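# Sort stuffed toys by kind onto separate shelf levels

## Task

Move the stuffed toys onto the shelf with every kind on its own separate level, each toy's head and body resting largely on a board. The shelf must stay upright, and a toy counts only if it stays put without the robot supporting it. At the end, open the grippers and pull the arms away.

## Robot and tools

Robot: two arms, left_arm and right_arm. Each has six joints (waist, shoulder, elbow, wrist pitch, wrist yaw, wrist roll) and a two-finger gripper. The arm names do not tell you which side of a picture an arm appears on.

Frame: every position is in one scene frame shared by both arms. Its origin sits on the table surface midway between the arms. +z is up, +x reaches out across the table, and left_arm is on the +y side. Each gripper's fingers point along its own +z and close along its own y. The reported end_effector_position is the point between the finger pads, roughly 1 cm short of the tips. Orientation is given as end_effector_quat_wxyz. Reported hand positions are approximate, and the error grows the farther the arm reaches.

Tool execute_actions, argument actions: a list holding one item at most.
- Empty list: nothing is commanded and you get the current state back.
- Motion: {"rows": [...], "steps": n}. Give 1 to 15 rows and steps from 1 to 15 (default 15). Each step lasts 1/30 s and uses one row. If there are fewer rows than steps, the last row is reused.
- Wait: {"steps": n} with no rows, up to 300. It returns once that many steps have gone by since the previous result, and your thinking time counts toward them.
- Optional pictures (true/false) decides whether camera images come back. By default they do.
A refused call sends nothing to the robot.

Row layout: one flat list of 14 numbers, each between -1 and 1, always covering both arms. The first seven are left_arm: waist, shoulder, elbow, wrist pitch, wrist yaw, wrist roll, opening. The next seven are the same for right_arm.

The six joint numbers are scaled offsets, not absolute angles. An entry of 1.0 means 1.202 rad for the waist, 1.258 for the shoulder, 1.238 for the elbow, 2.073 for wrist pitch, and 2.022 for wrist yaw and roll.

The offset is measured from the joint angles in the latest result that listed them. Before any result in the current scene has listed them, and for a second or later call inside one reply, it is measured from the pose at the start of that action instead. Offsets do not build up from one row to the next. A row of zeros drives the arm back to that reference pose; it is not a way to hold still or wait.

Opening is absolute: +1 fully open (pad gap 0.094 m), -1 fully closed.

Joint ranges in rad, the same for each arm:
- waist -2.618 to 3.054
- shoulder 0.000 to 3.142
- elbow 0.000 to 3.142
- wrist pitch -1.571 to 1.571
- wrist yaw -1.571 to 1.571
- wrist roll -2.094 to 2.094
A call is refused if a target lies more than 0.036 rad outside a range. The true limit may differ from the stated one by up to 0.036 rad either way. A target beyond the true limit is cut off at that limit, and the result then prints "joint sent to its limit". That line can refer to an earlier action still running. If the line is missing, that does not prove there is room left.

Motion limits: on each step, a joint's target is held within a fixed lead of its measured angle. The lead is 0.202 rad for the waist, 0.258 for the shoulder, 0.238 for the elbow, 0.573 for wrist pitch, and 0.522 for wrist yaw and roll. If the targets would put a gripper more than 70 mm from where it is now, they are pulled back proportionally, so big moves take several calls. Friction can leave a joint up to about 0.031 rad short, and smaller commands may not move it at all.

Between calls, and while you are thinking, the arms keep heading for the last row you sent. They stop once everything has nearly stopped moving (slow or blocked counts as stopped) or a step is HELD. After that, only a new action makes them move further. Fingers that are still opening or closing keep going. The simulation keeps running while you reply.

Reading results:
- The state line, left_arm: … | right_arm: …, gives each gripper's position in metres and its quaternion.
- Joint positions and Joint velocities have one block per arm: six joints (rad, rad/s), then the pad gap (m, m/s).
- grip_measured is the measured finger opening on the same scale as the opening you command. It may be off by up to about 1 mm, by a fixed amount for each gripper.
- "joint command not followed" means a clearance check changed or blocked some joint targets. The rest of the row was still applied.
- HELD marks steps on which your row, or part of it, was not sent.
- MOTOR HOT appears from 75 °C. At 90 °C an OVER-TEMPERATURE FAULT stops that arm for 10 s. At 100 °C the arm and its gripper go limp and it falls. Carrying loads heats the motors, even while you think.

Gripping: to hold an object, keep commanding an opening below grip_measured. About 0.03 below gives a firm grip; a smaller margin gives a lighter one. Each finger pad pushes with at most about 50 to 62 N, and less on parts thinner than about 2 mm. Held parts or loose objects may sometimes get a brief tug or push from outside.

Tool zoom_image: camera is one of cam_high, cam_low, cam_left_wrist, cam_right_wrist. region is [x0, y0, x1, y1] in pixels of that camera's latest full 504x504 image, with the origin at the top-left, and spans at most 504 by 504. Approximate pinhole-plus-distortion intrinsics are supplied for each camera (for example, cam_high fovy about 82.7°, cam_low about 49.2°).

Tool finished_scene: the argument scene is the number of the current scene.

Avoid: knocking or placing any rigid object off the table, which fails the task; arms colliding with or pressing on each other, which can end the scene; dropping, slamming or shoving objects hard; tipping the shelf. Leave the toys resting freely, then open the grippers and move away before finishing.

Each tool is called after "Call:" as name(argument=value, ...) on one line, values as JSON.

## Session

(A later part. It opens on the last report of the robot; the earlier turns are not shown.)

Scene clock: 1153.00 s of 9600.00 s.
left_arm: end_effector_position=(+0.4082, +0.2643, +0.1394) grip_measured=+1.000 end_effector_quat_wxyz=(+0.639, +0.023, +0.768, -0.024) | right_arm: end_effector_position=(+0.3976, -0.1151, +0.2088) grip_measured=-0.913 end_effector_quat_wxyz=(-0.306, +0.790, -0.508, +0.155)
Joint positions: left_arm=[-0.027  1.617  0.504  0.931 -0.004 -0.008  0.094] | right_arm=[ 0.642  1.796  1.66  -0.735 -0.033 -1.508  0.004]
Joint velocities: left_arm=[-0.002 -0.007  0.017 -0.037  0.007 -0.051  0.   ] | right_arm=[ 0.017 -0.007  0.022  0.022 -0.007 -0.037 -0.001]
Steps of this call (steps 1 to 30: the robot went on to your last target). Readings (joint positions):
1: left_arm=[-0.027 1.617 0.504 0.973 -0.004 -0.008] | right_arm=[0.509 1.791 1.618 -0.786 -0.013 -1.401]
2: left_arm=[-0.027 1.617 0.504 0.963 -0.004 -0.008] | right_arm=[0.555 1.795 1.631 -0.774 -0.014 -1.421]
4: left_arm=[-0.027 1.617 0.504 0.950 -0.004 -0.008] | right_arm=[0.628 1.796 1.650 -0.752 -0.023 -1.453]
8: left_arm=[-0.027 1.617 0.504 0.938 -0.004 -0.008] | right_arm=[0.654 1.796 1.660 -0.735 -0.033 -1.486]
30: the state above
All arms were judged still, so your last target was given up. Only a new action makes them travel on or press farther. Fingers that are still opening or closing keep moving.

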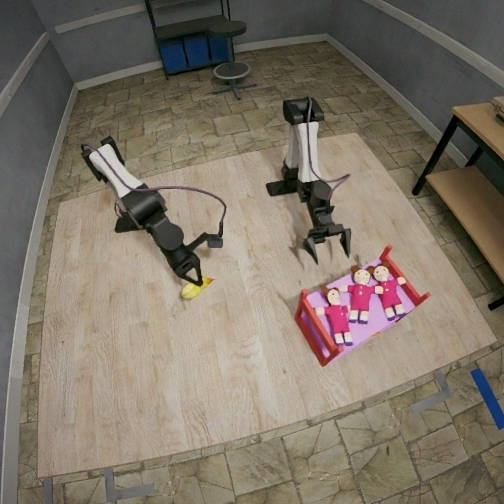

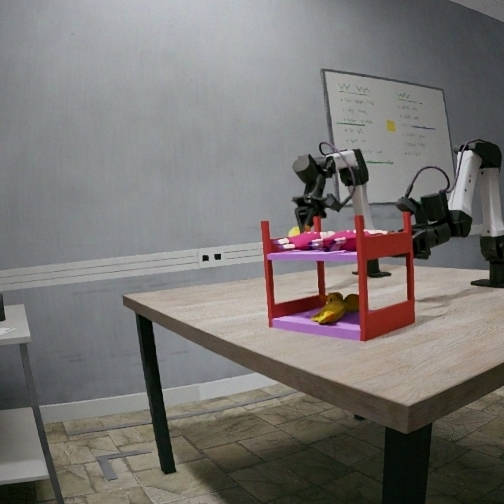

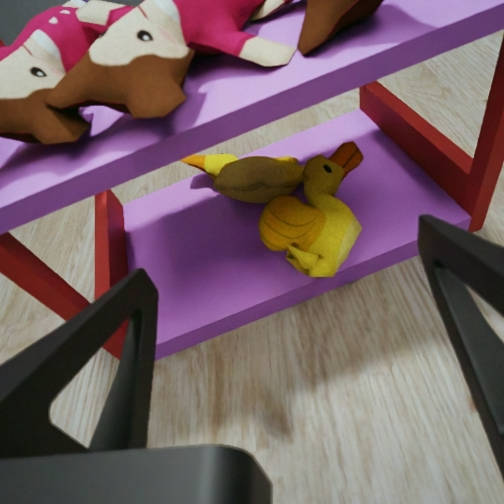

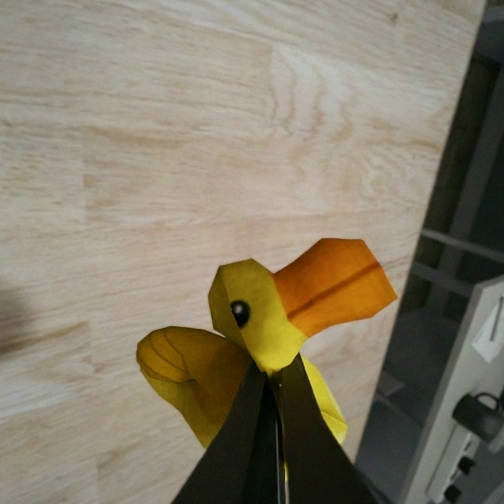

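Call:
execute_actions(actions=[{"rows":[[0.1,-0.08,0,-0.05,0,0,1,0.05,0,0,0,0,0,-0.92],[0.2,-0.16,0,-0.1,0,0,1,0.12,0,0.01,0,0,0,-0.92],[0.3,-0.22,0,-0.15,0,0,1,0.2,0.02,0.02,0.01,0,0,-0.92],[0.4,-0.28,0,-0.2,0,0,1,0.3,0.05,0.03,0.02,0,0,-0.92],[0.45,-0.3,0,-0.25,0,0,1,0.39,0.08,0.045,0.022,0,0.02,-0.92]],"steps":15}], pictures=false)

Call:
execute_actions(actions=[{"steps":25}], pictures=false)

Call:
execute_actions(actions=[{"rows":[[0,0,0,0,0,0,1,0,0.06,0,0,0,0,-0.92],[0,0,0,0,0,0,1,0,0.13,0,0,0,0,-0.92],[0,0,0,0,0,0,1,0,0.19,0,0,0,0,-0.92],[0,0,0,0,0,0,1,0,0.24,0,0,0,0,-0.92]],"steps":15}], pictures=false)

Call:
execute_actions(actions=[{"steps":10}])

Scene clock: 1171.50 s of 9600.00 s.
left_arm: end_effector_position=(+0.3211, +0.4758, +0.1760) grip_measured=+1.000 end_effector_quat_wxyz=(+0.584, -0.194, +0.775, +0.144) | right_arm: end_effector_position=(+0.2430, +0.0793, +0.1684) grip_measured=-0.913 end_effector_quat_wxyz=(-0.309, +0.897, -0.310, +0.058)
Joint positions: left_arm=[ 0.518  1.236  0.504  0.453 -0.014 -0.008  0.094] | right_arm=[ 1.142  1.909  1.682 -0.705 -0.043 -1.483  0.004]
Joint velocities: left_arm=[ 0.007  0.002 -0.002 -0.286  0.007 -0.037  0.   ] | right_arm=[-0.002  0.032  0.007 -0.037 -0.022  0.022 -0.001]
Steps of this call (steps 1 to 90: nothing new was sent; then 15.00 s passed at rest; steps 91 to 105: all 15 steps of this action). Readings (joint positions):
91: left_arm=[-0.015 1.607 0.504 0.914 0.004 -0.008] | right_arm=[0.646 1.796 1.660 -0.735 -0.032 -1.508]
92: left_arm=[0.022 1.575 0.503 0.871 0.013 -0.007] | right_arm=[0.661 1.796 1.660 -0.735 -0.026 -1.508]
94: left_arm=[0.142 1.462 0.502 0.763 0.012 -0.007] | right_arm=[0.731 1.801 1.661 -0.732 -0.019 -1.508]
98: left_arm=[0.423 1.250 0.503 0.595 0.001 -0.007] | right_arm=[0.926 1.858 1.682 -0.710 -0.020 -1.496]
105: the state above

Scene clock: 1172.33 s of 9600.00 s.
left_arm: end_effector_position=(+0.3189, +0.4743, +0.1673) grip_measured=+1.000 end_effector_quat_wxyz=(+0.570, -0.196, +0.786, +0.140) | right_arm: end_effector_position=(+0.2545, +0.0731, +0.1708) grip_measured=-0.913 end_effector_quat_wxyz=(-0.311, +0.892, -0.323, +0.062)
Joint positions: left_arm=[ 0.518  1.236  0.504  0.416 -0.011 -0.008  0.094] | right_arm=[ 1.116  1.909  1.688 -0.704 -0.043 -1.478  0.004]
Joint velocities: left_arm=[-0.012  0.007  0.002 -0.022 -0.037 -0.007  0.   ] | right_arm=[ 0.007  0.007 -0.002 -0.022  0.007  0.051  0.001]
Steps of this call (steps 1 to 25: the robot went on to your last target). Readings (joint positions):
1: left_arm=[0.518 1.236 0.504 0.445 -0.013 -0.008] | right_arm=[1.139 1.909 1.684 -0.705 -0.043 -1.482]
2: left_arm=[0.518 1.236 0.504 0.438 -0.013 -0.008] | right_arm=[1.133 1.909 1.686 -0.704 -0.043 -1.481]
4: left_arm=[0.518 1.236 0.504 0.430 -0.012 -0.008] | right_arm=[1.123 1.909 1.687 -0.704 -0.043 -1.480]
8: left_arm=[0.518 1.236 0.504 0.421 -0.012 -0.008] | right_arm=[1.116 1.909 1.688 -0.704 -0.043 -1.478]
25: the state above

Scene clock: 1172.83 s of 9600.00 s.
left_arm: end_effector_position=(+0.3189, +0.4743, +0.1673) grip_measured=+1.000 end_effector_quat_wxyz=(+0.570, -0.196, +0.786, +0.140) | right_arm: end_effector_position=(+0.2584, +0.0780, +0.0381) grip_measured=-0.914 end_effector_quat_wxyz=(-0.198, +0.920, -0.336, +0.032)
Joint positions: left_arm=[ 0.518  1.236  0.504  0.416 -0.011 -0.008  0.094] | right_arm=[ 1.116  2.193  1.697 -0.673 -0.041 -1.478  0.004]
Joint velocities: left_arm=[ 0.012  0.012  0.002 -0.007  0.007 -0.007  0.   ] | right_arm=[-0.002  0.002 -0.017 -0.051  0.037  0.022 -0.001]
Steps of this call (steps 1 to 15: all 15 steps of this action). Readings (joint positions):
1: left_arm=[0.518 1.236 0.504 0.416 -0.011 -0.008] | right_arm=[1.116 1.914 1.688 -0.705 -0.043 -1.478]
2: left_arm=[0.518 1.236 0.504 0.416 -0.011 -0.008] | right_arm=[1.116 1.929 1.690 -0.702 -0.043 -1.478]
4: left_arm=[0.518 1.236 0.504 0.416 -0.011 -0.008] | right_arm=[1.116 1.988 1.695 -0.690 -0.043 -1.478]
8: left_arm=[0.518 1.236 0.504 0.416 -0.011 -0.008] | right_arm=[1.116 2.164 1.695 -0.687 -0.043 -1.478]
15: the state above

Scene clock: 1173.17 s of 9600.00 s.
left_arm: end_effector_position=(+0.3189, +0.4743, +0.1673) grip_measured=+1.000 end_effector_quat_wxyz=(+0.570, -0.196, +0.786, +0.140) | right_arm: end_effector_position=(+0.2584, +0.0780, +0.0381) grip_measured=-0.914 end_effector_quat_wxyz=(-0.198, +0.920, -0.336, +0.032)
Joint positions: left_arm=[ 0.518  1.236  0.504  0.416 -0.011 -0.008  0.094] | right_arm=[ 1.116  2.193  1.697 -0.673 -0.041 -1.478  0.004]
Joint velocities: left_arm=[-0.002 -0.022 -0.017 -0.125  0.007 -0.022  0.   ] | right_arm=[ 0.002 -0.002 -0.017 -0.095  0.022 -0.007 -0.   ]
Steps of this call (steps 1 to 10: the robot went on to your last target). Readings (joint positions):
1: left_arm=[0.518 1.236 0.504 0.416 -0.011 -0.008] | right_arm=[1.116 2.193 1.697 -0.673 -0.041 -1.478]
2: left_arm=[0.518 1.236 0.504 0.416 -0.011 -0.008] | right_arm=[1.116 2.193 1.697 -0.673 -0.041 -1.478]
4: left_arm=[0.518 1.236 0.504 0.416 -0.011 -0.008] | right_arm=[1.116 2.193 1.697 -0.673 -0.041 -1.478]
8: left_arm=[0.518 1.236 0.504 0.416 -0.011 -0.008] | right_arm=[1.116 2.193 1.697 -0.673 -0.041 -1.478]
10: the state above

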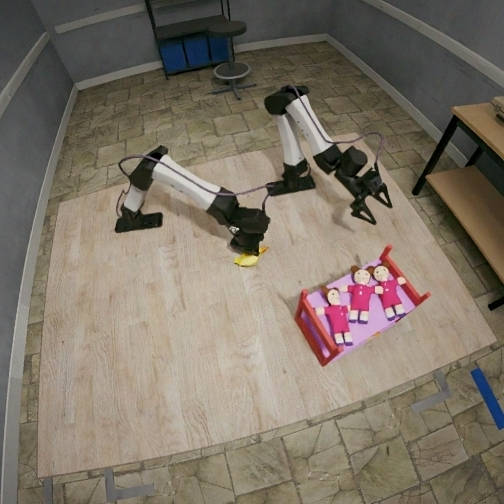

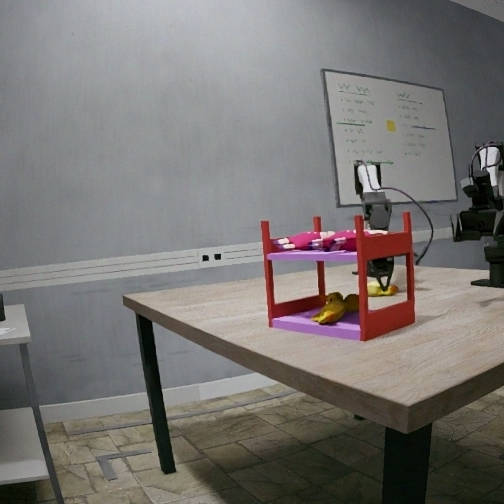

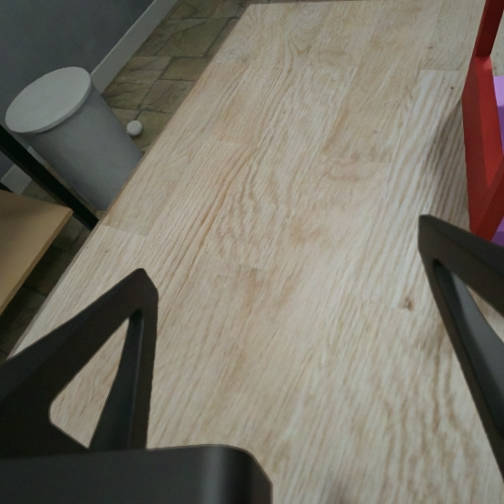

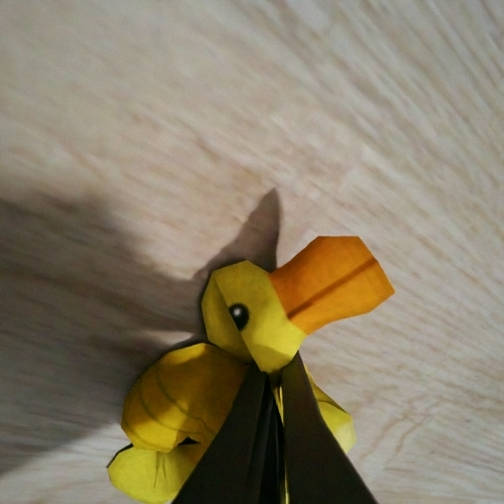

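Release, clear the right arm, then bring the left to the same hover as before.

Call:
execute_actions(actions=[{"rows":[[0,0,0,0,0,0,1,0,0,0,0,0,0,-0.6],[0,0,0,0,0,0,1,0,0,0,0,0,0,-0.2],[0,0,0,0,0,0,1,0,0,0,0,0,0,0.3],[0,0,0,0,0,0,1,0,0,0,0,0,0,0.7],[0,0,0,0,0,0,1,0,0,0,0,0,0,1],[0,0,0,0,0,0,1,0,0,0,0,0,0,1],[0,0,0,0,0,0,1,0,-0.1,0,0,0,0,1],[0,0,0,0,0,0,1,0,-0.2,0,0,0,0,1],[0,0,0,0,0,0,1,0,-0.3,0,0,0,0,1],[0,0,0,0,0,0,1,-0.1,-0.38,0,0,0,0,1]],"steps":15}], pictures=false)

Call:
execute_actions(actions=[{"rows":[[0,0,0,0,0,0,1,-0.1,-0.1,0,0,0,0,1],[0,0,0,0,0,0,1,-0.3,-0.1,0,0,0,0.3,1],[0,0,0,0,0,0,1,-0.55,-0.1,0,0,0,0.6,1],[0,0,0,0,0,0,1,-0.85,-0.1,0,0,0,0.7,1]],"steps":15}], pictures=false)

Call:
execute_actions(actions=[{"steps":15}], pictures=false)

Call:
execute_actions(actions=[{"rows":[[-0.15,-0.05,0.15,-0.15,0,0,1,0,0,0,0,0,0,1],[-0.35,-0.05,0.3,-0.3,0,0,1,0,0,0,0,0,0,1],[-0.55,0.08,0.45,-0.45,0,0,1,0,0,0,0,0,0,1],[-0.78,0.28,0.62,-0.57,0,-0.02,1,0,0,0,0,0,0,1],[-0.97,0.46,0.77,-0.64,0,-0.04,1,0,0,0,0,0,0,1]],"steps":15}], pictures=false)

Call:
execute_actions(actions=[{"steps":40}])

Scene clock: 1190.83 s of 9600.00 s.
left_arm: end_effector_position=(+0.3189, +0.4743, +0.1673) grip_measured=+1.000 end_effector_quat_wxyz=(+0.570, -0.196, +0.786, +0.140) | right_arm: end_effector_position=(+0.2862, +0.0561, +0.1829) grip_measured=+1.000 end_effector_quat_wxyz=(-0.329, +0.873, -0.350, +0.080)
Joint positions: left_arm=[ 0.518  1.236  0.504  0.416 -0.011 -0.008  0.094] | right_arm=[ 1.047  1.895  1.689 -0.674 -0.043 -1.478  0.094]
Joint velocities: left_arm=[-0.002 -0.032 -0.002  0.022 -0.051 -0.022  0.   ] | right_arm=[-0.403 -1.258  0.002 -0.022 -0.022 -0.037  0.   ]
Steps of this call (steps 1 to 15: the robot went on to your last target; steps 16 to 90: nothing new was sent; then 14.17 s passed at rest; steps 91 to 105: all 15 steps of this action). Readings (joint positions):
91: left_arm=[0.518 1.236 0.504 0.416 -0.011 -0.008] | right_arm=[1.116 2.193 1.697 -0.672 -0.041 -1.478]
92: left_arm=[0.518 1.236 0.504 0.416 -0.011 -0.008] | right_arm=[1.116 2.193 1.697 -0.670 -0.041 -1.478]
94: left_arm=[0.518 1.236 0.504 0.416 -0.011 -0.008] | right_arm=[1.116 2.193 1.697 -0.670 -0.041 -1.478]
98: left_arm=[0.518 1.236 0.504 0.416 -0.011 -0.008] | right_arm=[1.116 2.159 1.693 -0.663 -0.041 -1.478]
105: the state above

Scene clock: 1191.33 s of 9600.00 s.
left_arm: end_effector_position=(+0.3189, +0.4743, +0.1673) grip_measured=+1.000 end_effector_quat_wxyz=(+0.570, -0.196, +0.786, +0.140) | right_arm: end_effector_position=(+0.4629, -0.2556, +0.2483) grip_measured=+1.000 end_effector_quat_wxyz=(+0.405, -0.293, +0.865, -0.040)
Joint positions: left_arm=[ 0.518  1.236  0.504  0.416 -0.011 -0.008  0.094] | right_arm=[ 0.324  1.769  1.689 -0.653 -0.049 -0.468  0.094]
Joint velocities: left_arm=[-0.002 -0.017  0.012  0.007  0.007 -0.037  0.   ] | right_arm=[-1.516  0.022 -0.007  0.007  0.022  1.941  0.   ]
Steps of this call (steps 1 to 15: all 15 steps of this action). Readings (joint positions):
1: left_arm=[0.518 1.236 0.504 0.416 -0.011 -0.008] | right_arm=[1.028 1.854 1.689 -0.674 -0.045 -1.478]
2: left_arm=[0.518 1.236 0.504 0.416 -0.011 -0.008] | right_arm=[1.001 1.817 1.689 -0.671 -0.049 -1.429]
4: left_arm=[0.518 1.236 0.504 0.416 -0.011 -0.008] | right_arm=[0.916 1.766 1.689 -0.660 -0.052 -1.283]
8: left_arm=[0.518 1.236 0.504 0.416 -0.011 -0.008] | right_arm=[0.703 1.753 1.689 -0.653 -0.051 -0.985]
15: the state above

Scene clock: 1191.83 s of 9600.00 s.
left_arm: end_effector_position=(+0.3189, +0.4743, +0.1673) grip_measured=+1.000 end_effector_quat_wxyz=(+0.570, -0.196, +0.786, +0.140) | right_arm: end_effector_position=(+0.4648, -0.4116, +0.2461) grip_measured=+1.000 end_effector_quat_wxyz=(+0.401, +0.018, +0.916, -0.032)
Joint positions: left_arm=[ 0.518  1.236  0.504  0.416 -0.011 -0.008  0.094] | right_arm=[ 0.018  1.769  1.689 -0.664 -0.033 -0.09   0.094]
Joint velocities: left_arm=[ 0.012  0.012  0.012  0.007 -0.066 -0.022  0.   ] | right_arm=[ 0.007  0.002 -0.012 -0.081 -0.037  0.125  0.   ]
Steps of this call (steps 1 to 15: the robot went on to your last target). Readings (joint positions):
1: left_arm=[0.518 1.236 0.504 0.416 -0.011 -0.008] | right_arm=[0.270 1.769 1.689 -0.653 -0.049 -0.408]
2: left_arm=[0.518 1.236 0.504 0.416 -0.011 -0.008] | right_arm=[0.215 1.769 1.689 -0.653 -0.049 -0.357]
4: left_arm=[0.518 1.236 0.504 0.416 -0.011 -0.008] | right_arm=[0.107 1.769 1.689 -0.653 -0.048 -0.267]
8: left_arm=[0.518 1.236 0.504 0.416 -0.011 -0.008] | right_arm=[-0.003 1.769 1.689 -0.658 -0.033 -0.149]
15: the state above

Scene clock: 1192.33 s of 9600.00 s.
left_arm: end_effector_position=(+0.3932, +0.1649, +0.0915) grip_measured=+1.000 end_effector_quat_wxyz=(+0.217, +0.113, +0.969, -0.031) | right_arm: end_effector_position=(+0.4648, -0.4116, +0.2461) grip_measured=+1.000 end_effector_quat_wxyz=(+0.401, +0.019, +0.915, -0.031)
Joint positions: left_arm=[-0.264  1.833  1.374 -0.67  -0.021 -0.071  0.094] | right_arm=[ 0.018  1.769  1.689 -0.664 -0.033 -0.088  0.094]
Joint velocities: left_arm=[-1.634  0.159  0.716 -0.989 -0.037 -0.037  0.   ] | right_arm=[-0.007  0.002 -0.002 -0.022 -0.051  0.037  0.   ]
Steps of this call (steps 1 to 15: all 15 steps of this action). Readings (joint positions):
1: left_arm=[0.497 1.231 0.527 0.364 -0.025 -0.009] | right_arm=[0.018 1.769 1.689 -0.664 -0.033 -0.088]
2: left_arm=[0.443 1.225 0.581 0.248 -0.033 -0.009] | right_arm=[0.018 1.769 1.689 -0.664 -0.033 -0.088]
4: left_arm=[0.308 1.274 0.732 0.056 -0.027 -0.012] | right_arm=[0.018 1.769 1.689 -0.664 -0.033 -0.088]
8: left_arm=[0.104 1.512 1.001 -0.208 -0.021 -0.043] | right_arm=[0.018 1.769 1.689 -0.664 -0.033 -0.088]
15: the state above

Scene clock: 1193.67 s of 9600.00 s.
left_arm: end_effector_position=(+0.2846, +0.0367, +0.0930) grip_measured=+1.000 end_effector_quat_wxyz=(+0.128, +0.298, +0.945, -0.050) | right_arm: end_effector_position=(+0.4648, -0.4116, +0.2461) grip_measured=+1.000 end_effector_quat_wxyz=(+0.401, +0.019, +0.915, -0.031)
Joint positions: left_arm=[-0.65   1.834  1.439 -0.901 -0.006 -0.083  0.094] | right_arm=[ 0.018  1.769  1.689 -0.664 -0.033 -0.088  0.094]
Joint velocities: left_arm=[-0.007  0.002  0.007 -0.037 -0.051 -0.066  0.   ] | right_arm=[ 0.012 -0.007 -0.002  0.022  0.022 -0.007  0.   ]
Steps of this call (steps 1 to 40: the robot went on to your last target). Readings (joint positions):
1: left_arm=[-0.322 1.835 1.394 -0.702 -0.020 -0.073] | right_arm=[0.018 1.769 1.689 -0.664 -0.033 -0.088]
2: left_arm=[-0.381 1.834 1.410 -0.730 -0.019 -0.075] | right_arm=[0.018 1.769 1.689 -0.664 -0.033 -0.088]
4: left_arm=[-0.501 1.834 1.431 -0.770 -0.018 -0.077] | right_arm=[0.018 1.769 1.689 -0.664 -0.033 -0.088]
8: left_arm=[-0.673 1.834 1.439 -0.838 0.001 -0.078] | right_arm=[0.018 1.769 1.689 -0.664 -0.033 -0.088]
40: the state above

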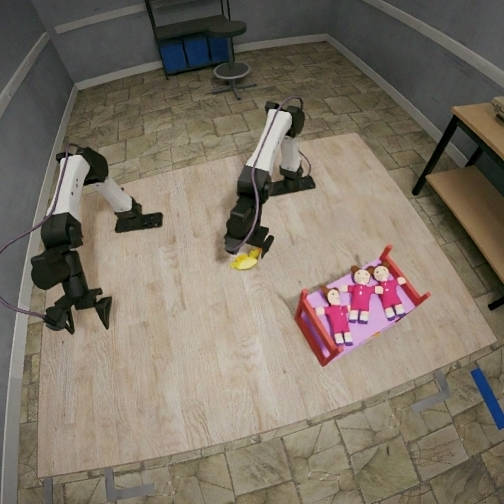

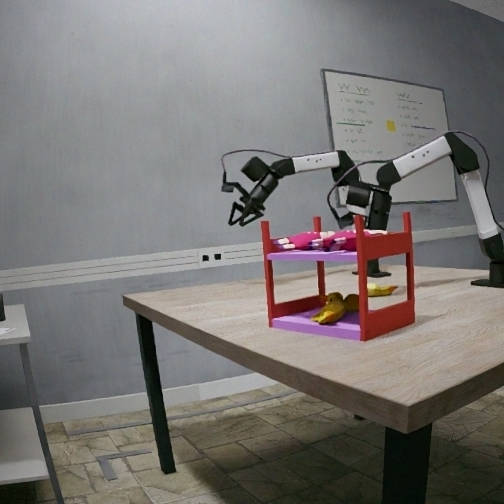

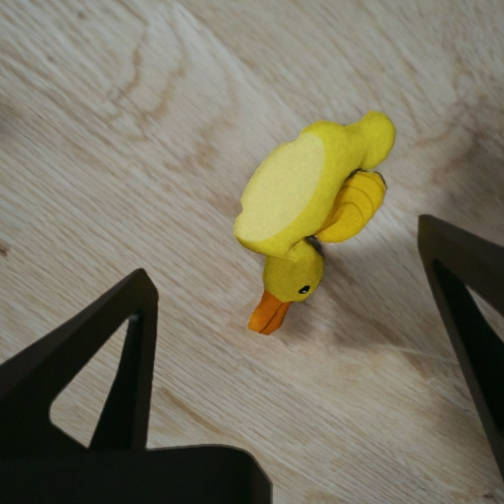

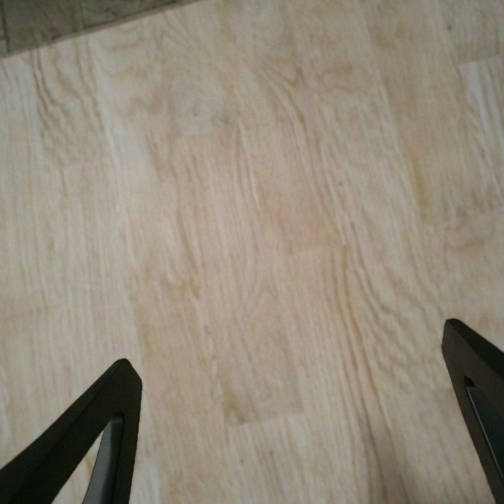

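Call:
execute_actions(actions=[{"rows":[[-0.01,0.04,0.03,0.005,0,0.05,1,0,0,0,0,0,0,1],[-0.02,0.09,0.06,0.01,0,0.1,1,0,0,0,0,0,0,1],[-0.03,0.14,0.085,0.01,0,0.15,1,0,0,0,0,0,0,1],[-0.03,0.19,0.09,0.01,0,0.18,1,0,0,0,0,0,0,1]],"steps":15}], pictures=false)

Call:
execute_actions(actions=[{"steps":15}])

Scene clock: 1201.27 s of 9600.00 s.
left_arm: end_effector_position=(+0.2916, +0.0121, +0.0220) grip_measured=+1.000 end_effector_quat_wxyz=(+0.069, +0.472, +0.879, -0.013) | right_arm: end_effector_position=(+0.4648, -0.4116, +0.2461) grip_measured=+1.000 end_effector_quat_wxyz=(+0.401, +0.019, +0.915, -0.031)
Joint positions: left_arm=[-0.684  2.093  1.543 -0.882 -0.006  0.257  0.094] | right_arm=[ 0.018  1.769  1.689 -0.664 -0.033 -0.088  0.094]
Joint velocities: left_arm=[-0.012 -0.042 -0.002 -0.022 -0.066  0.154  0.   ] | right_arm=[-0.007 -0.007 -0.012 -0.037  0.037  0.037  0.   ]
Steps of this call (steps 1 to 15: the robot went on to your last target; steps 16 to 90: nothing new was sent; then 4.10 s passed at rest; steps 91 to 105: all 15 steps of this action). Readings (joint positions):
91: left_arm=[-0.650 1.838 1.442 -0.902 -0.006 -0.070] | right_arm=[0.018 1.769 1.689 -0.664 -0.033 -0.088]
92: left_arm=[-0.651 1.854 1.456 -0.906 -0.006 -0.040] | right_arm=[0.018 1.769 1.689 -0.664 -0.033 -0.088]
94: left_arm=[-0.662 1.931 1.514 -0.901 -0.006 0.055] | right_arm=[0.018 1.769 1.689 -0.664 -0.033 -0.088]
98: left_arm=[-0.682 2.078 1.543 -0.877 -0.006 0.186] | right_arm=[0.018 1.769 1.689 -0.664 -0.033 -0.088]
105: the state above

Scene clock: 1201.77 s of 9600.00 s.
left_arm: end_effector_position=(+0.2917, +0.0120, +0.0225) grip_measured=+1.000 end_effector_quat_wxyz=(+0.069, +0.480, +0.875, -0.013) | right_arm: end_effector_position=(+0.4648, -0.4116, +0.2461) grip_measured=+1.000 end_effector_quat_wxyz=(+0.401, +0.019, +0.915, -0.031)
Joint positions: left_arm=[-0.684  2.092  1.543 -0.882 -0.006  0.275  0.094] | right_arm=[ 0.018  1.769  1.689 -0.664 -0.033 -0.088  0.094]
Joint velocities: left_arm=[-0.012 -0.027 -0.017  0.051 -0.022  0.007  0.   ] | right_arm=[-0.007  0.002 -0.017 -0.022 -0.051 -0.051  0.   ]
Steps of this call (steps 1 to 15: the robot went on to your last target). Readings (joint positions):
1: left_arm=[-0.684 2.092 1.543 -0.882 -0.006 0.261] | right_arm=[0.018 1.769 1.689 -0.664 -0.033 -0.088]
2: left_arm=[-0.684 2.092 1.543 -0.882 -0.006 0.264] | right_arm=[0.018 1.769 1.689 -0.664 -0.033 -0.088]
4: left_arm=[-0.684 2.092 1.543 -0.882 -0.006 0.268] | right_arm=[0.018 1.769 1.689 -0.664 -0.033 -0.088]
8: left_arm=[-0.684 2.092 1.543 -0.882 -0.006 0.272] | right_arm=[0.018 1.769 1.689 -0.664 -0.033 -0.088]
15: the state above

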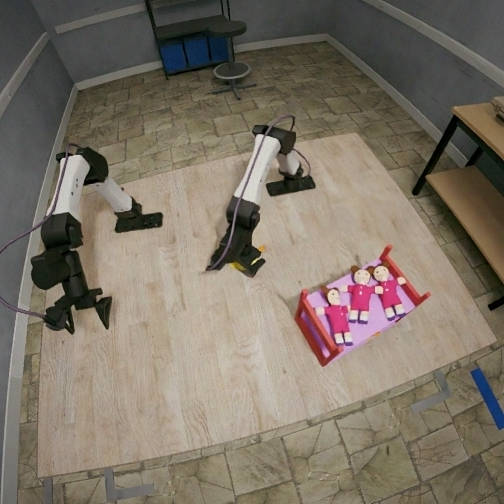

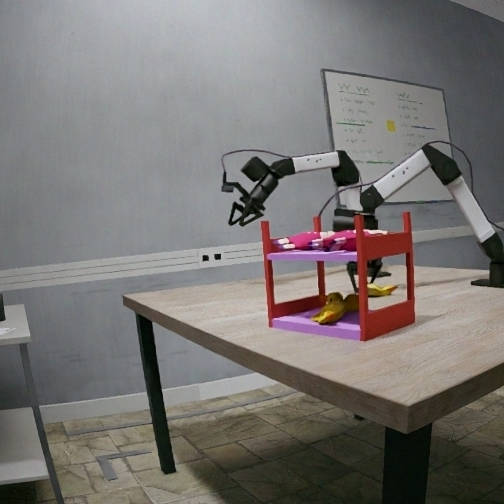

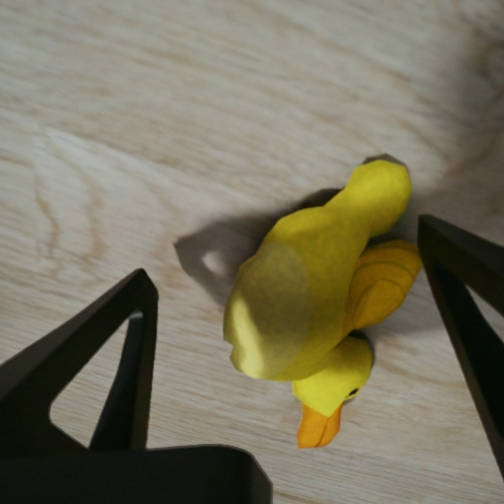

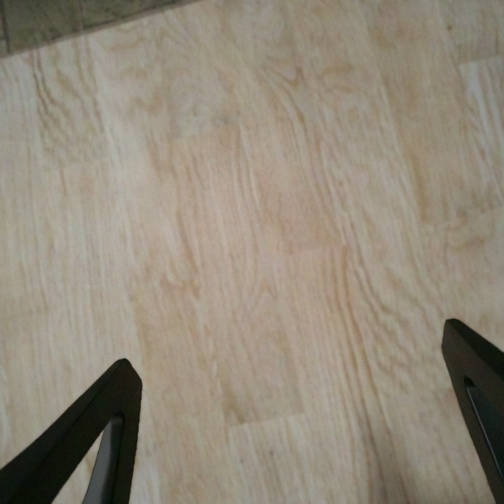

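Call:
execute_actions(actions=[])

Scene clock: 1228.90 s of 9600.00 s.
left_arm: end_effector_position=(+0.2917, +0.0120, +0.0225) grip_measured=+1.000 end_effector_quat_wxyz=(+0.069, +0.480, +0.874, -0.013) | right_arm: end_effector_position=(+0.4648, -0.4116, +0.2461) grip_measured=+1.000 end_effector_quat_wxyz=(+0.401, +0.019, +0.915, -0.031)
Joint positions: left_arm=[-0.684  2.092  1.543 -0.882 -0.006  0.275  0.094] | right_arm=[ 0.018  1.769  1.689 -0.664 -0.033 -0.088  0.094]
Joint velocities: left_arm=[ 0.007  0.002  0.022  0.022 -0.051 -0.11   0.   ] | right_arm=[-0.002 -0.007 -0.012 -0.022 -0.037 -0.051  0.   ]
Steps of this call (steps 1 to 15: the robot went on to your last target; steps 16 to 90: nothing new was sent; then 24.13 s passed at rest). Readings (joint positions):
1: left_arm=[-0.684 2.092 1.543 -0.882 -0.006 0.275] | right_arm=[0.018 1.769 1.689 -0.664 -0.033 -0.088]
2: left_arm=[-0.684 2.092 1.543 -0.882 -0.006 0.275] | right_arm=[0.018 1.769 1.689 -0.664 -0.033 -0.088]
4: left_arm=[-0.684 2.092 1.543 -0.882 -0.006 0.275] | right_arm=[0.018 1.769 1.689 -0.664 -0.033 -0.088]
8: left_arm=[-0.684 2.092 1.543 -0.882 -0.006 0.275] | right_arm=[0.018 1.769 1.689 -0.664 -0.033 -0.088]
90: the state above
All arms were judged still, so your last target was given up. Only a new action makes them travel on or press farther. Fingers that are still opening or closing keep moving.

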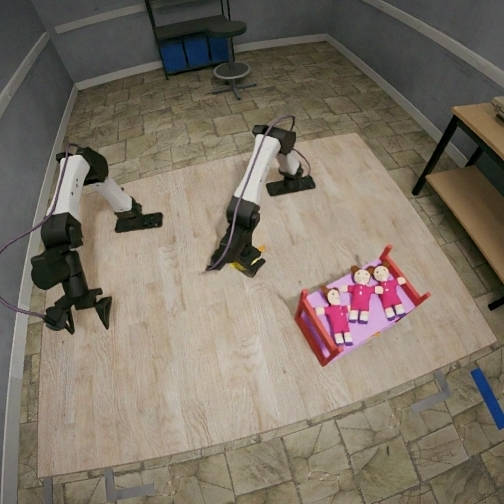

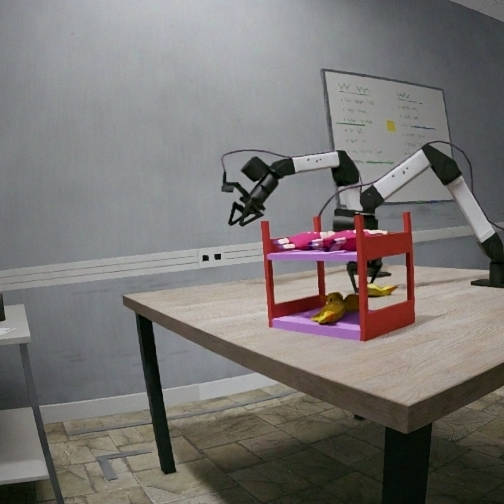

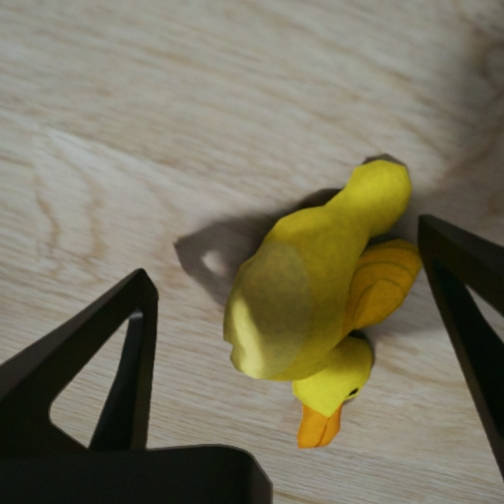

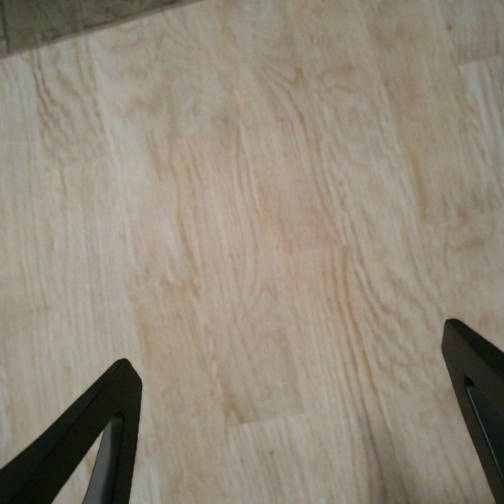

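Call:
execute_actions(actions=[{"rows":[[-0.04,0,0,0,0,0,1,0,0,0,0,0,0,1],[-0.04,0,0,0,0,0,1,0,0,0,0,0,0,1],[-0.04,0,0,0,0,0,1,0,0,0,0,0,0,1],[-0.04,0,0,0,0,0,1,0,0,0,0,0,0,1],[-0.04,0.03,0,0,0,0,1,0,0,0,0,0,0,1],[-0.04,0.05,0,0,0,0,1,0,0,0,0,0,0,1]],"steps":15}])

Call:
execute_actions(actions=[{"rows":[[0,0.01,0,0,0,0,0.6,0,0,0,0,0,0,1],[0,0.01,0,0,0,0,0.3,0,0,0,0,0,0,1],[0,0.01,0,0,0,0,0,0,0,0,0,0,0,1],[0,0.01,0,0,0,0,-0.3,0,0,0,0,0,0,1],[0,0.01,0,0,0,0,-0.6,0,0,0,0,0,0,1],[0,0.01,0,0,0,0,-0.92,0,0,0,0,0,0,1]],"steps":15}])

Call:
execute_actions(actions=[{"steps":20}])

Scene clock: 1244.07 s of 9600.00 s.
left_arm: end_effector_position=(+0.2764, -0.0008, +0.0072) grip_measured=+1.000 end_effector_quat_wxyz=(+0.051, +0.500, +0.864, -0.012) | right_arm: end_effector_position=(+0.4648, -0.4116, +0.2461) grip_measured=+1.000 end_effector_quat_wxyz=(+0.401, +0.019, +0.915, -0.031)
Joint positions: left_arm=[-0.728  2.132  1.548 -0.881 -0.001  0.275  0.094] | right_arm=[ 0.018  1.769  1.689 -0.664 -0.033 -0.088  0.094]
Joint velocities: left_arm=[ 0.002 -0.002  0.007 -0.022  0.051 -0.095  0.   ] | right_arm=[-0.002 -0.012 -0.012  0.022 -0.022  0.066  0.   ]
Steps of this call (steps 1 to 90: nothing new was sent; then 11.67 s passed at rest; steps 91 to 105: all 15 steps of this action). Readings (joint positions):
91: left_arm=[-0.687 2.092 1.543 -0.882 -0.007 0.275] | right_arm=[0.018 1.769 1.689 -0.664 -0.033 -0.088]
92: left_arm=[-0.693 2.092 1.543 -0.882 -0.008 0.275] | right_arm=[0.018 1.769 1.689 -0.664 -0.033 -0.088]
94: left_arm=[-0.713 2.092 1.543 -0.882 -0.008 0.275] | right_arm=[0.018 1.769 1.689 -0.664 -0.033 -0.088]
98: left_arm=[-0.734 2.125 1.543 -0.881 -0.007 0.275] | right_arm=[0.018 1.769 1.689 -0.664 -0.033 -0.088]
105: the state above

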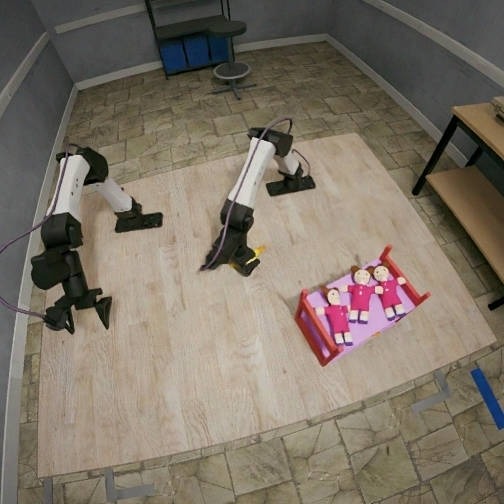

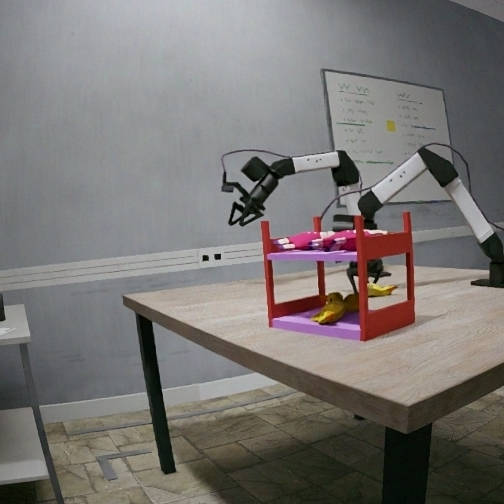

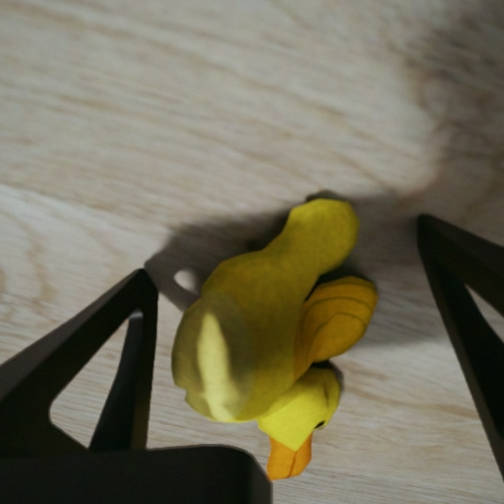

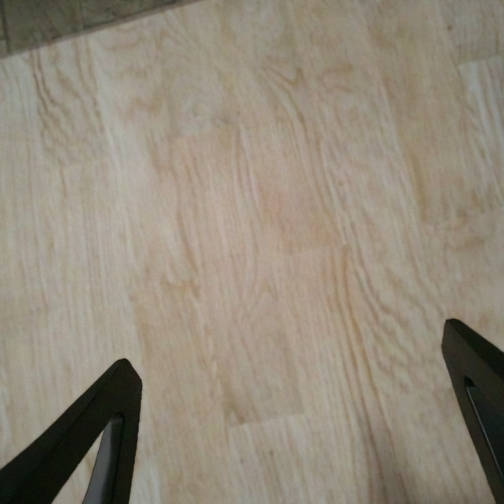

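Scene clock: 1244.57 s of 9600.00 s.
left_arm: end_effector_position=(+0.2746, -0.0026, +0.0072) grip_measured=-0.915 end_effector_quat_wxyz=(+0.049, +0.501, +0.864, -0.018) | right_arm: end_effector_position=(+0.4648, -0.4116, +0.2461) grip_measured=+1.000 end_effector_quat_wxyz=(+0.401, +0.019, +0.915, -0.031)
Joint positions: left_arm=[-0.73   2.132  1.548 -0.881  0.011  0.275  0.004] | right_arm=[ 0.018  1.769  1.689 -0.664 -0.033 -0.088  0.094]
Joint velocities: left_arm=[-0.007  0.002 -0.002  0.066 -0.007  0.007 -0.   ] | right_arm=[ 0.012 -0.012 -0.002 -0.022 -0.066  0.051  0.   ]
Steps of this call (steps 1 to 15: all 15 steps of this action). Readings (joint positions):
1: left_arm=[-0.728 2.132 1.548 -0.881 0.001 0.275] | right_arm=[0.018 1.769 1.689 -0.664 -0.033 -0.088]
2: left_arm=[-0.729 2.132 1.548 -0.881 0.009 0.275] | right_arm=[0.018 1.769 1.689 -0.664 -0.033 -0.088]
4: left_arm=[-0.730 2.132 1.548 -0.881 0.011 0.275] | right_arm=[0.018 1.769 1.689 -0.664 -0.033 -0.088]
8: left_arm=[-0.730 2.132 1.548 -0.881 0.011 0.275] | right_arm=[0.018 1.769 1.689 -0.664 -0.033 -0.088]
15: the state above

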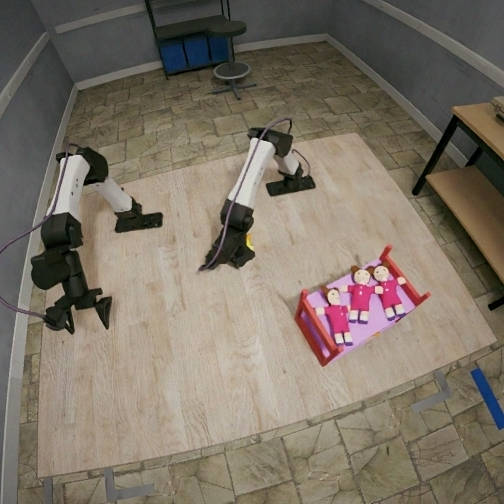

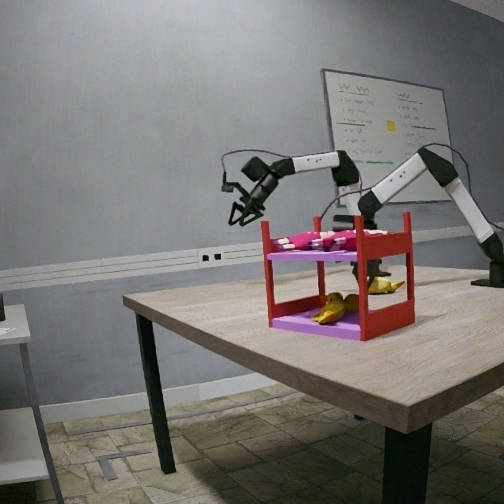

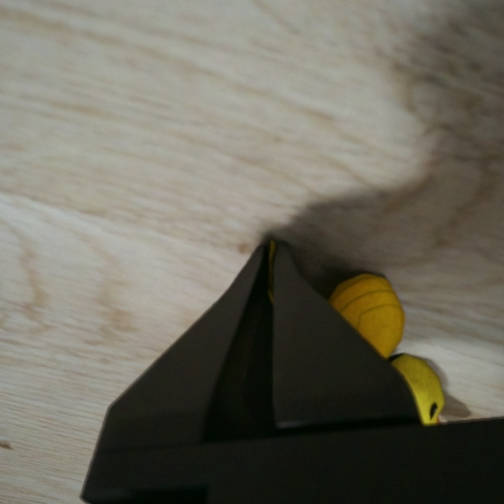

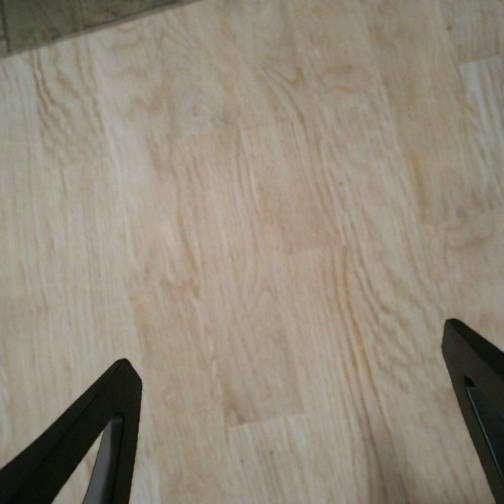

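Scene clock: 1245.23 s of 9600.00 s.
left_arm: end_effector_position=(+0.2746, -0.0026, +0.0072) grip_measured=-0.915 end_effector_quat_wxyz=(+0.049, +0.501, +0.864, -0.018) | right_arm: end_effector_position=(+0.4648, -0.4116, +0.2461) grip_measured=+1.000 end_effector_quat_wxyz=(+0.401, +0.019, +0.915, -0.031)
Joint positions: left_arm=[-0.73   2.132  1.548 -0.881  0.011  0.275  0.004] | right_arm=[ 0.018  1.769  1.689 -0.664 -0.033 -0.088  0.094]
Joint velocities: left_arm=[ 0.002 -0.012 -0.012  0.007 -0.007  0.037 -0.001] | right_arm=[ 0.002  0.002  0.002 -0.066 -0.066 -0.022  0.   ]
Steps of this call (steps 1 to 15: the robot went on to your last target; steps 16 to 20: nothing new was sent). Readings (joint positions):
1: left_arm=[-0.730 2.132 1.548 -0.881 0.011 0.275] | right_arm=[0.018 1.769 1.689 -0.664 -0.033 -0.088]
2: left_arm=[-0.730 2.132 1.548 -0.881 0.011 0.275] | right_arm=[0.018 1.769 1.689 -0.664 -0.033 -0.088]
4: left_arm=[-0.730 2.132 1.548 -0.881 0.011 0.275] | right_arm=[0.018 1.769 1.689 -0.664 -0.033 -0.088]
8: left_arm=[-0.730 2.132 1.548 -0.881 0.011 0.275] | right_arm=[0.018 1.769 1.689 -0.664 -0.033 -0.088]
20: the state above
All arms were judged still, so your last target was given up. Only a new action makes them travel on or press farther. Fingers that are still opening or closing keep moving.

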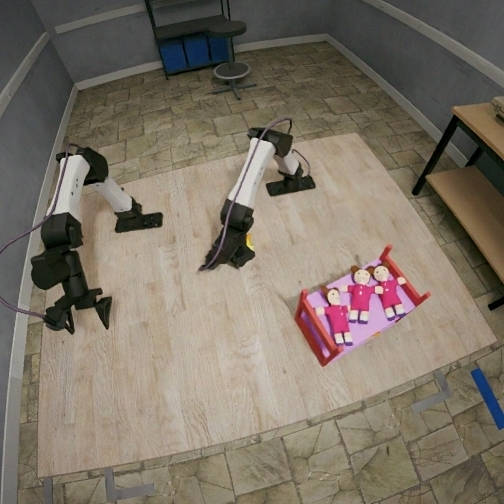

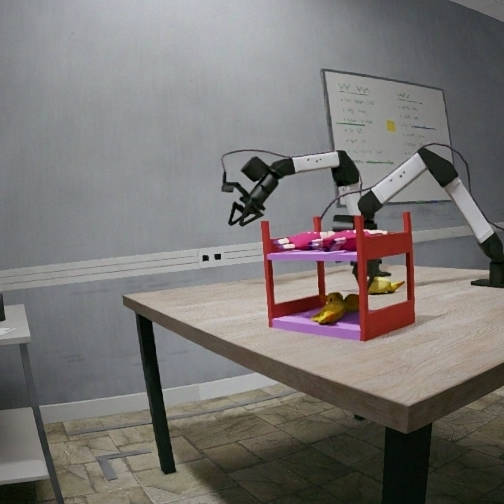

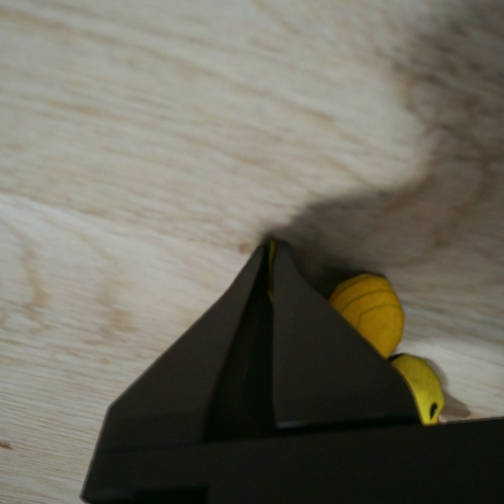

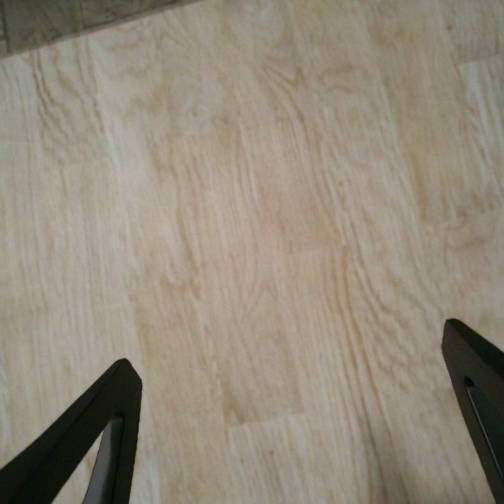

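Call:
execute_actions(actions=[{"rows":[[0,0,0,0,0,0,-0.95,0,0,0,0,0,0,1],[0,-0.05,-0.02,0.02,0,0,-0.95,0,0,0,0,0,0,1],[0,-0.1,-0.06,0.05,0,-0.02,-0.95,0,0,0,0,0,0,1],[0,-0.16,-0.12,0.1,0,-0.04,-0.95,0,0,0,0,0,0,1],[0,-0.22,-0.18,0.15,0,-0.07,-0.95,0,0,0,0,0,0,1],[0,-0.28,-0.25,0.2,0,-0.1,-0.95,0,0,0,0,0,0,1],[0,-0.36,-0.346,0.285,0,-0.136,-0.95,0,0,0,0,0,0,1]],"steps":15}], pictures=false)

Call:
execute_actions(actions=[{"steps":25}])

Scene clock: 1256.90 s of 9600.00 s.
left_arm: end_effector_position=(+0.2868, -0.0146, +0.1099) grip_measured=-0.941 end_effector_quat_wxyz=(+0.304, +0.373, +0.868, -0.124) | right_arm: end_effector_position=(+0.4648, -0.4116, +0.2461) grip_measured=+1.000 end_effector_quat_wxyz=(+0.401, +0.019, +0.915, -0.031)
Joint positions: left_arm=[-0.73   1.673  1.138 -0.367  0.011  0.033  0.003] | right_arm=[ 0.018  1.769  1.689 -0.664 -0.033 -0.088  0.094]
Joint velocities: left_arm=[-0.007 -0.002 -0.076  0.374 -0.007 -0.212  0.   ] | right_arm=[ 0.007  0.002 -0.032 -0.022  0.007 -0.066  0.   ]
Steps of this call (steps 1 to 90: nothing new was sent; then 8.17 s passed at rest; steps 91 to 105: all 15 steps of this action). Readings (joint positions):
91: left_arm=[-0.730 2.132 1.548 -0.881 0.011 0.275] | right_arm=[0.018 1.769 1.689 -0.664 -0.033 -0.088]
92: left_arm=[-0.730 2.128 1.545 -0.877 0.011 0.275] | right_arm=[0.018 1.769 1.689 -0.664 -0.033 -0.088]
94: left_arm=[-0.730 2.077 1.489 -0.826 0.011 0.258] | right_arm=[0.018 1.769 1.689 -0.664 -0.033 -0.088]
98: left_arm=[-0.730 1.798 1.214 -0.587 0.011 0.139] | right_arm=[0.018 1.769 1.689 -0.664 -0.033 -0.088]
105: the state above

Scene clock: 1257.73 s of 9600.00 s.
left_arm: end_effector_position=(+0.2914, -0.0190, +0.1135) grip_measured=-0.941 end_effector_quat_wxyz=(+0.319, +0.359, +0.867, -0.134) | right_arm: end_effector_position=(+0.4648, -0.4116, +0.2461) grip_measured=+1.000 end_effector_quat_wxyz=(+0.401, +0.019, +0.915, -0.031)
Joint positions: left_arm=[-0.73   1.673  1.129 -0.32   0.011  0.006  0.003] | right_arm=[ 0.018  1.769  1.689 -0.664 -0.033 -0.088  0.094]
Joint velocities: left_arm=[ 0.002 -0.007 -0.042 -0.007  0.007 -0.007  0.001] | right_arm=[ 0.012 -0.012  0.002 -0.051 -0.051 -0.007  0.   ]
Steps of this call (steps 1 to 25: the robot went on to your last target). Readings (joint positions):
1: left_arm=[-0.730 1.673 1.136 -0.356 0.011 0.028] | right_arm=[0.018 1.769 1.689 -0.664 -0.033 -0.088]
2: left_arm=[-0.730 1.673 1.133 -0.348 0.011 0.023] | right_arm=[0.018 1.769 1.689 -0.664 -0.033 -0.088]
4: left_arm=[-0.730 1.673 1.130 -0.338 0.011 0.017] | right_arm=[0.018 1.769 1.689 -0.664 -0.033 -0.088]
8: left_arm=[-0.730 1.673 1.129 -0.328 0.011 0.010] | right_arm=[0.018 1.769 1.689 -0.664 -0.033 -0.088]
25: the state above

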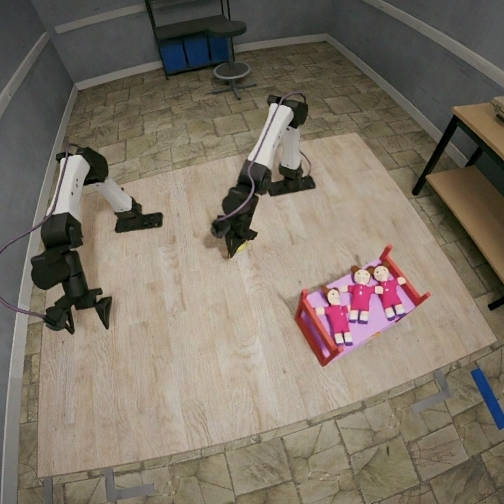

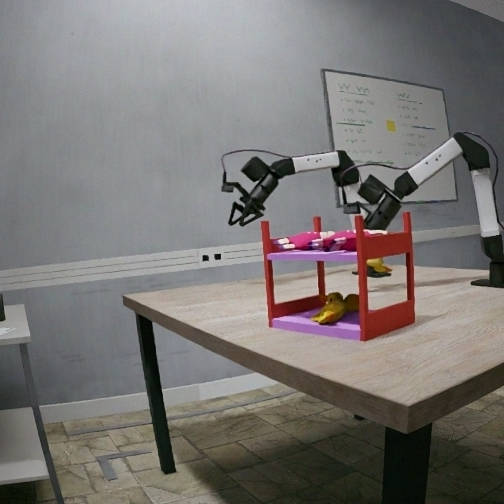

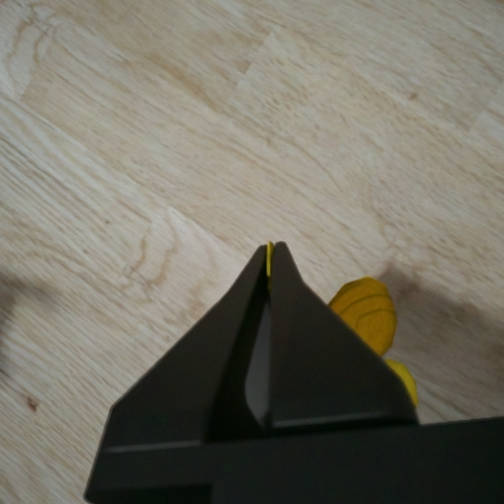

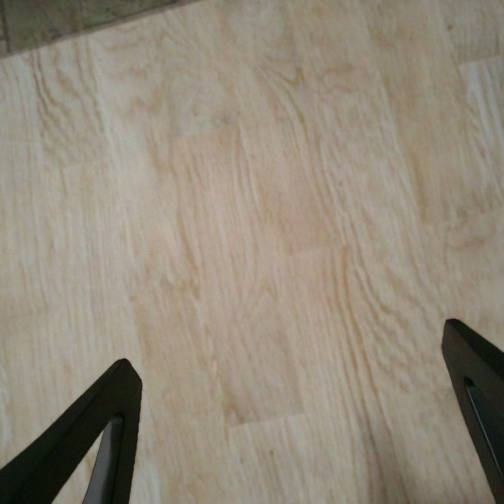

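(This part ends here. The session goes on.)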